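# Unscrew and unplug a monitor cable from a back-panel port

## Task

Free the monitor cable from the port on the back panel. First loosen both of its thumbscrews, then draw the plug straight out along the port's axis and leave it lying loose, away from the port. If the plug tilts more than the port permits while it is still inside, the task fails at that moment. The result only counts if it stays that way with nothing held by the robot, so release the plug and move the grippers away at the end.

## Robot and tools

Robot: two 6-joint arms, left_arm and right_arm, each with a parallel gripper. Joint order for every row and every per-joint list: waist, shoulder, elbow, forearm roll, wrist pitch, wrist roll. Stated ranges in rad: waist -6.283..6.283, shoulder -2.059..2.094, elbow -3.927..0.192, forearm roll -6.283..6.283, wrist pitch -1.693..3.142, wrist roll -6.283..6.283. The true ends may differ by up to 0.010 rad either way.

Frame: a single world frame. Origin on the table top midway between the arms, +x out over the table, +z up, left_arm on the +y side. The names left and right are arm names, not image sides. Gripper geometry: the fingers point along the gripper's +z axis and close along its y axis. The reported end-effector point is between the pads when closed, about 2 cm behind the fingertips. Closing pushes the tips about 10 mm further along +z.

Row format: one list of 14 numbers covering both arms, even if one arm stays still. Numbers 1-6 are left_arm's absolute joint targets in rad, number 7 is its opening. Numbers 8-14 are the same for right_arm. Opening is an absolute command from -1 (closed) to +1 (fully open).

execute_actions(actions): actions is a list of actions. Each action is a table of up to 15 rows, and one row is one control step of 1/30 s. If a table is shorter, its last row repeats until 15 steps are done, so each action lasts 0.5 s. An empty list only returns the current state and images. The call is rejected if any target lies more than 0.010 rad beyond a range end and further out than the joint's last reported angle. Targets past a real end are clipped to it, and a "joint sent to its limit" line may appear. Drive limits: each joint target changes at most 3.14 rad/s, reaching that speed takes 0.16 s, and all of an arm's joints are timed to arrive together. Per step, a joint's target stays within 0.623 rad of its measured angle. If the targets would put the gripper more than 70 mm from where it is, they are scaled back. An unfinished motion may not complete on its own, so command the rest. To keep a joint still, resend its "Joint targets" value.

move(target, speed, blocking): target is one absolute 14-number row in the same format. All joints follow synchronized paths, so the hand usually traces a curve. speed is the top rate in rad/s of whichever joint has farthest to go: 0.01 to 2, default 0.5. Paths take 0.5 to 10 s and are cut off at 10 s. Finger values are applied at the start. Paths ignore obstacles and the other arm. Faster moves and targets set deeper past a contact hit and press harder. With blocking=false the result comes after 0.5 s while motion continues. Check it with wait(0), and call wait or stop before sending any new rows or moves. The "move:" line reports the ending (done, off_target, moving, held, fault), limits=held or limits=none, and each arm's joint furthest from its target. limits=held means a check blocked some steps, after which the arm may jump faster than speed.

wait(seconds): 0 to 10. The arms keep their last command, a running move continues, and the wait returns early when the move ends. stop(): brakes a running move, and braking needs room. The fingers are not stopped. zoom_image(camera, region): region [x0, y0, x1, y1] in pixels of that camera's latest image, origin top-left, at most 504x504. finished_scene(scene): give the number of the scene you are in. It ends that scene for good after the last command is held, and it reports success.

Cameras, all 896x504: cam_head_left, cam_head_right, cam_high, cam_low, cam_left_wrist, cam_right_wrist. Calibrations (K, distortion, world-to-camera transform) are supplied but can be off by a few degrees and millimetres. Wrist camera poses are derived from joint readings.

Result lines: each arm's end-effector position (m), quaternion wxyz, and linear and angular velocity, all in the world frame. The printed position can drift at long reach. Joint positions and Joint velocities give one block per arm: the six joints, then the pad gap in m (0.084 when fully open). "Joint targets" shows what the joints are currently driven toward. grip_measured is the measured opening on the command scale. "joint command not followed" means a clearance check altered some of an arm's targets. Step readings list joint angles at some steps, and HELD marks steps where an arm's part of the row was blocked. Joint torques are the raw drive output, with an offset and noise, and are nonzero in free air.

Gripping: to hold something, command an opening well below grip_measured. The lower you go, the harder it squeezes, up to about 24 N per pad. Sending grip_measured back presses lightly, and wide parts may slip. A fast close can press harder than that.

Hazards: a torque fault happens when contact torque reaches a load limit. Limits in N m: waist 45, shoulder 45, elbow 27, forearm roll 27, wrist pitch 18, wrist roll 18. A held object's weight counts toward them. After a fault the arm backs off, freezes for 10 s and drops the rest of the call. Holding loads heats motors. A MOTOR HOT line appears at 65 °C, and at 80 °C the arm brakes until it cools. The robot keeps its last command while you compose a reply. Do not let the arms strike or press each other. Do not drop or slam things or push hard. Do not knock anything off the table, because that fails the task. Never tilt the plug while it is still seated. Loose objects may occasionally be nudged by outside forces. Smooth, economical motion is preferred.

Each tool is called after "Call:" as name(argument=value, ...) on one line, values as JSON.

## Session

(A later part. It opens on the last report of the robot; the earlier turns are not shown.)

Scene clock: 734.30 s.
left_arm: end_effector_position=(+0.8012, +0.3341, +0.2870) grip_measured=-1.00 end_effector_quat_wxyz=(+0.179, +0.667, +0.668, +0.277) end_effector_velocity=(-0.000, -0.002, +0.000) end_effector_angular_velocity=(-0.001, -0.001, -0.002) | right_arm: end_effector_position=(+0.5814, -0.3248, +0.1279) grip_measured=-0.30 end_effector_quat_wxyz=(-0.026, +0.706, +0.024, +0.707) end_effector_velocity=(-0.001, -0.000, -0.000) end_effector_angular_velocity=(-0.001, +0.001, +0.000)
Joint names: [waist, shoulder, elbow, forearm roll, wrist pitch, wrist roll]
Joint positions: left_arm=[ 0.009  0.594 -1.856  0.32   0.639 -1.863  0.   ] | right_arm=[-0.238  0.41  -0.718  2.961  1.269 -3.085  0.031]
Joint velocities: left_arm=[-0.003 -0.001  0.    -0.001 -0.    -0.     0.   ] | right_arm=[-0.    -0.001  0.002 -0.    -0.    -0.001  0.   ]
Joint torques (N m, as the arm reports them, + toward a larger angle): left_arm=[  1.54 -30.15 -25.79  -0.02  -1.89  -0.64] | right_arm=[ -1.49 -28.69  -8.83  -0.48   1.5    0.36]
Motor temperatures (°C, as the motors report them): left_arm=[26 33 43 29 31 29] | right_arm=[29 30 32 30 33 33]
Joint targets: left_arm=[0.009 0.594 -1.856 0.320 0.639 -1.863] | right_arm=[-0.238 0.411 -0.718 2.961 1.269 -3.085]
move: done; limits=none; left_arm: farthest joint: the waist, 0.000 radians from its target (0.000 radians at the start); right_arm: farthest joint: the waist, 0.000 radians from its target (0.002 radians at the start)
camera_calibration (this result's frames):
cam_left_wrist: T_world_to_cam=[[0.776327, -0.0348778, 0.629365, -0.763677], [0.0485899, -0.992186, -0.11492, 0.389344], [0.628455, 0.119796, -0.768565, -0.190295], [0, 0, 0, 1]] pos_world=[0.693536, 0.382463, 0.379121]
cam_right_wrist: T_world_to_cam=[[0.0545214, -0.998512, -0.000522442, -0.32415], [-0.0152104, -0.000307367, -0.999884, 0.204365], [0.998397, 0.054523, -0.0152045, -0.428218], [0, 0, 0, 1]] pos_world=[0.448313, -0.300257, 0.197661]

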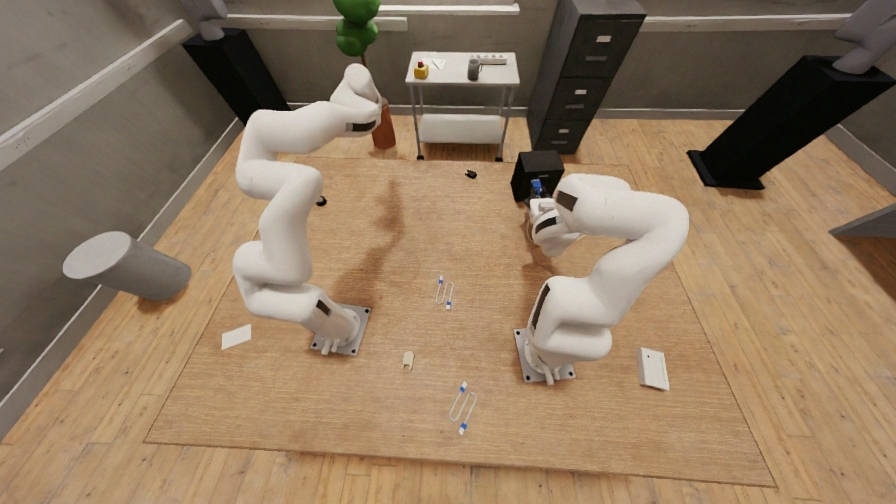

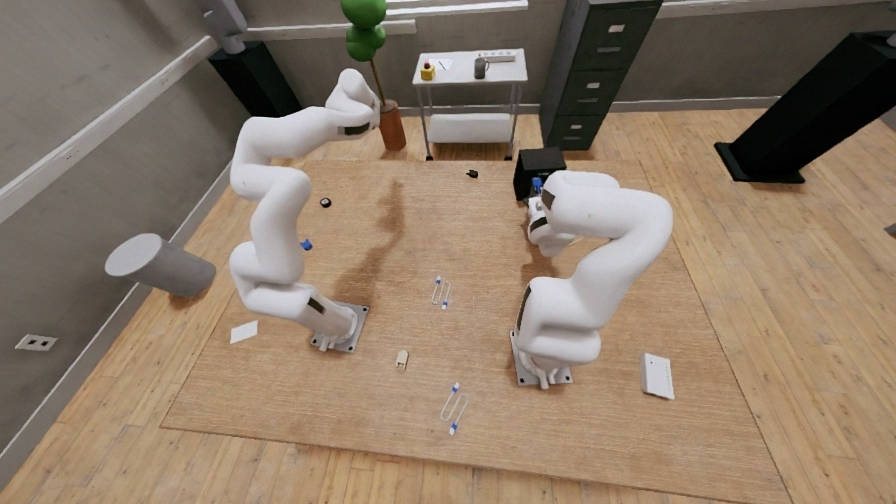

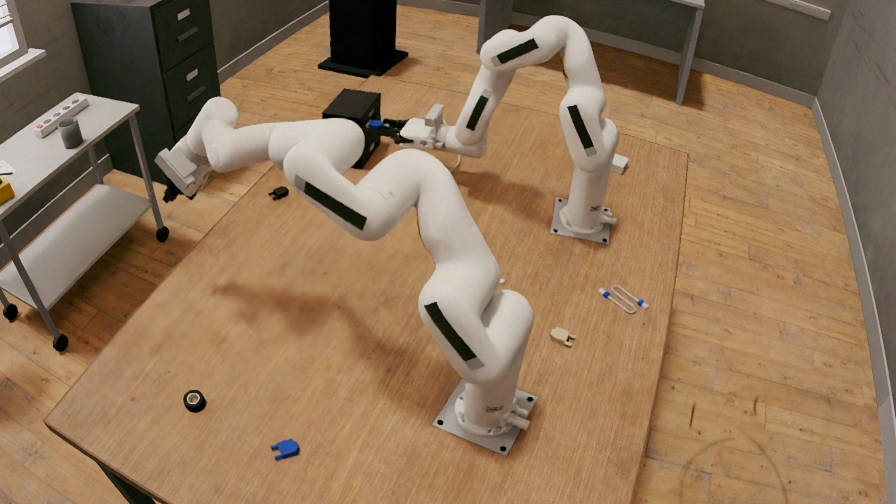

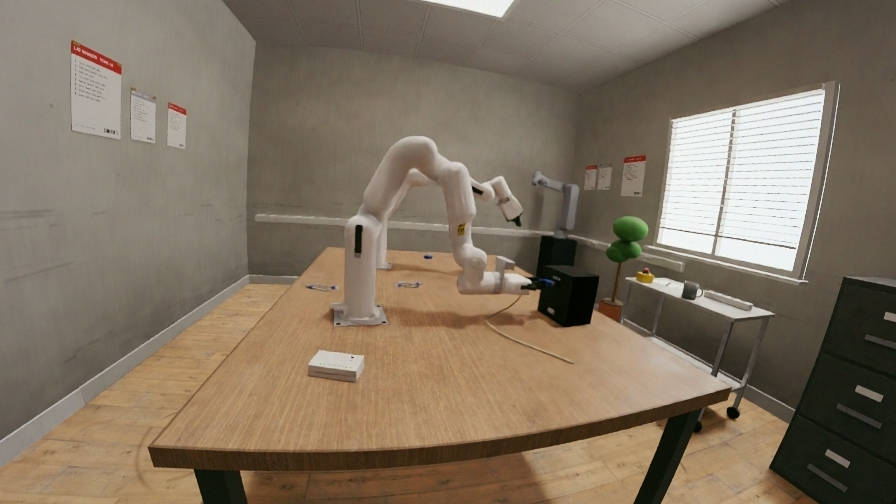

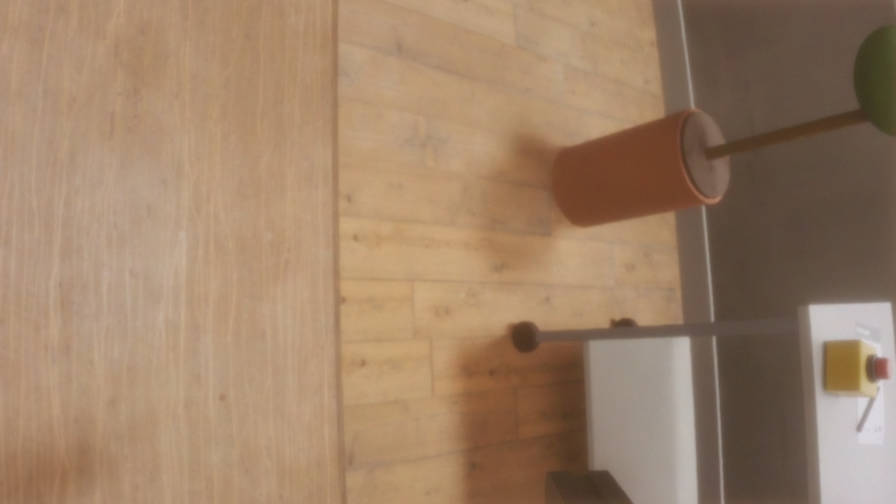

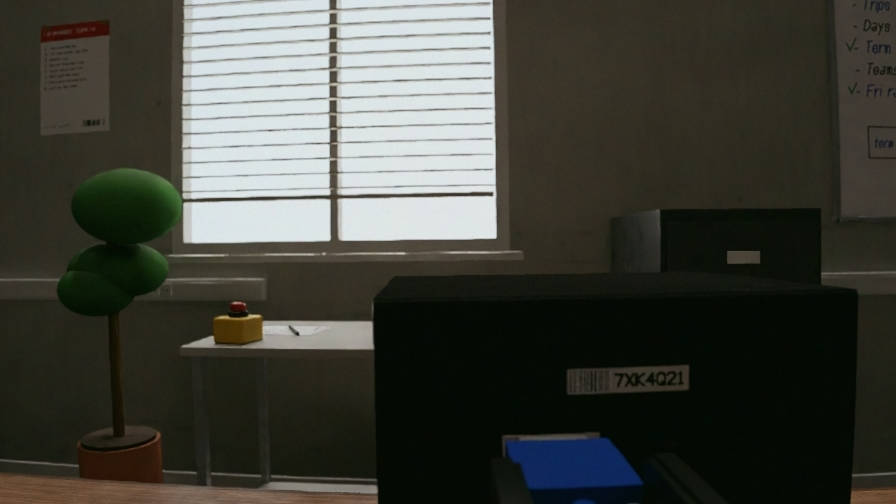

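Call:
move(target=[0.009,0.594,-1.856,0.32,0.639,-1.863,-1,-0.2525,0.36,-0.625,2.95,1.31,-3.09,-0.6], speed=0.015)

Scene clock: 761.53 s.
left_arm: end_effector_position=(+0.8012, +0.3341, +0.2870) grip_measured=-1.00 end_effector_quat_wxyz=(+0.179, +0.667, +0.668, +0.277) end_effector_velocity=(+0.000, +0.000, +0.000) end_effector_angular_velocity=(+0.000, -0.000, +0.000) | right_arm: end_effector_position=(+0.5557, -0.3268, +0.1282) grip_measured=-0.30 end_effector_quat_wxyz=(-0.025, +0.707, +0.024, +0.707) end_effector_velocity=(-0.000, +0.000, +0.000) end_effector_angular_velocity=(-0.001, -0.001, +0.001)
Joint names: [waist, shoulder, elbow, forearm roll, wrist pitch, wrist roll]
Joint positions: left_arm=[ 0.009  0.594 -1.856  0.32   0.639 -1.863  0.   ] | right_arm=[-0.252  0.36  -0.625  2.95   1.31  -3.09   0.031]
Joint velocities: left_arm=[ 0.001  0.    -0.001  0.    -0.     0.     0.   ] | right_arm=[-0.    -0.001  0.001 -0.001  0.002 -0.001 -0.   ]
Joint torques (N m, as the arm reports them, + toward a larger angle): left_arm=[  0.73 -30.75 -26.08   0.14  -2.11  -0.85] | right_arm=[ -1.88 -27.21 -10.96  -0.36   1.67   0.47]
Motor temperatures (°C, as the motors report them): left_arm=[26 33 43 29 31 29] | right_arm=[29 31 31 30 33 33]
Joint targets: left_arm=[0.009 0.594 -1.856 0.320 0.639 -1.863] | right_arm=[-0.252 0.360 -0.625 2.950 1.310 -3.090]
move: done; limits=none; left_arm: farthest joint: the waist, 0.000 radians from its target (0.000 radians at the start); right_arm: farthest joint: the waist, 0.000 radians from its target (0.014 radians at the start)
camera_calibration (this result's frames):
cam_left_wrist: T_world_to_cam=[[0.776327, -0.0348778, 0.629365, -0.763677], [0.04859, -0.992186, -0.11492, 0.389344], [0.628455, 0.119797, -0.768565, -0.190295], [0, 0, 0, 1]] pos_world=[0.693536, 0.382463, 0.379121]
cam_right_wrist: T_world_to_cam=[[0.0527317, -0.998609, -0.000563611, -0.323754], [-0.0167612, -0.000320764, -0.999859, 0.205057], [0.998468, 0.0527338, -0.0167548, -0.402842], [0, 0, 0, 1]] pos_world=[0.422733, -0.301994, 0.198096]

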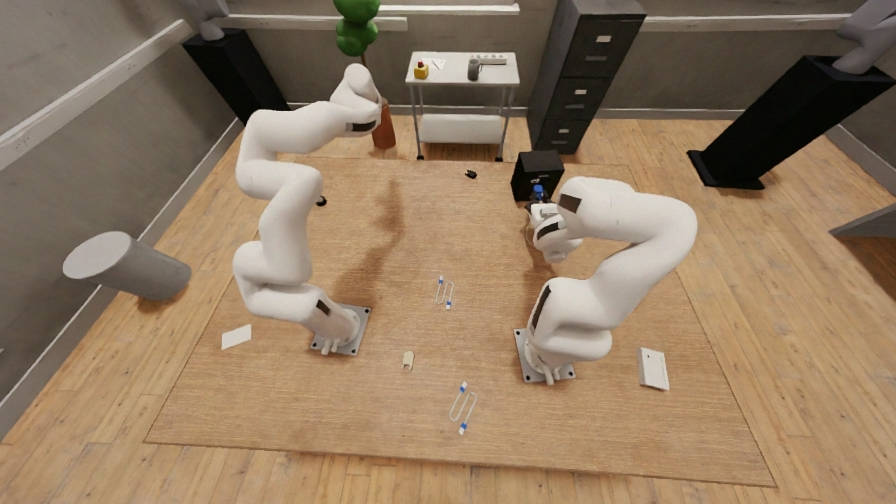

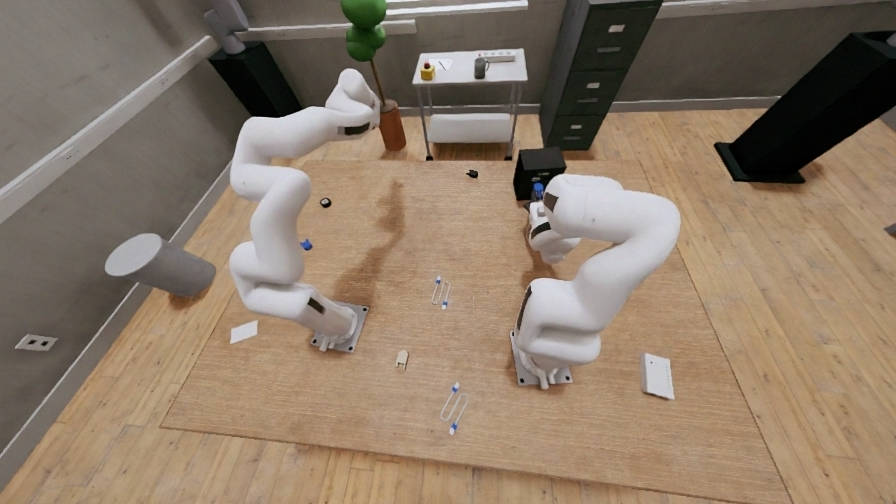

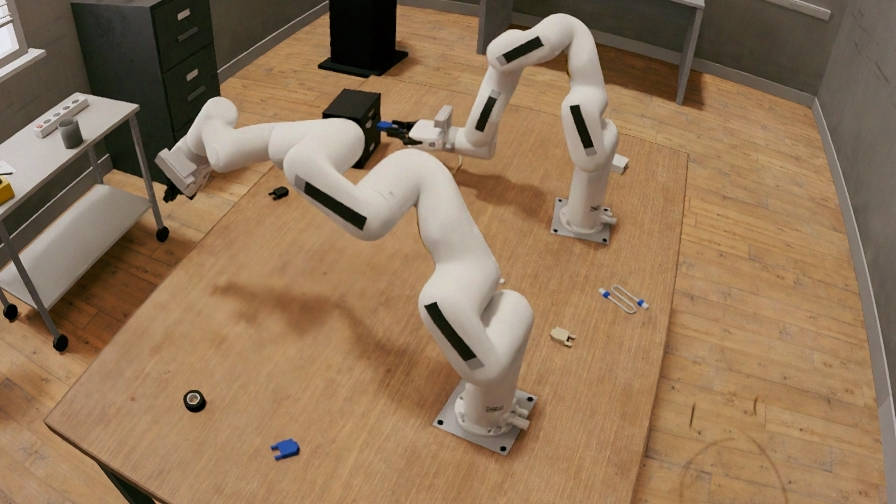

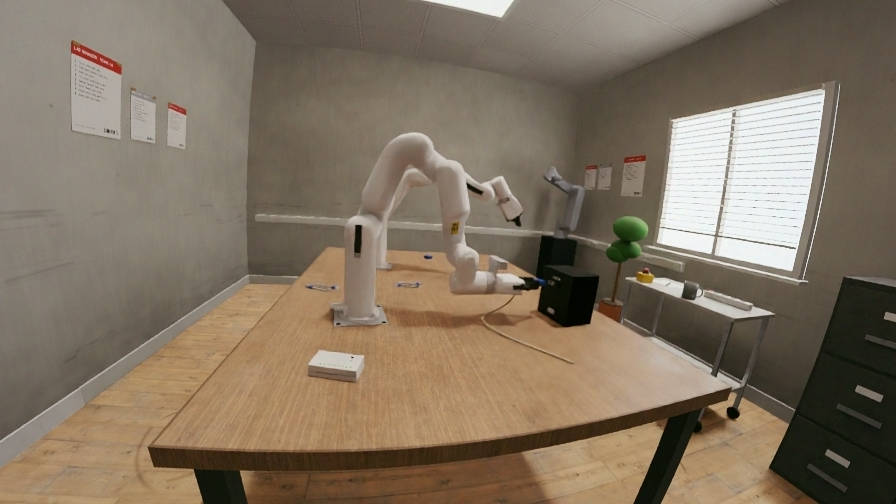

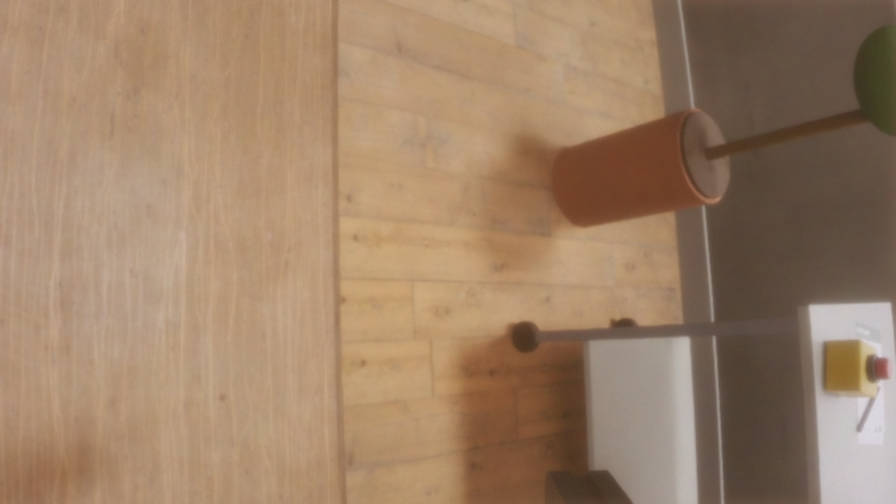

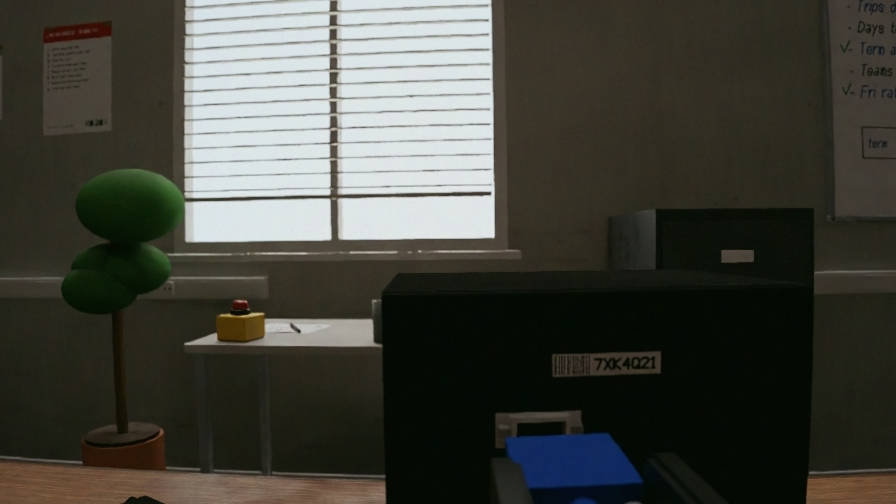

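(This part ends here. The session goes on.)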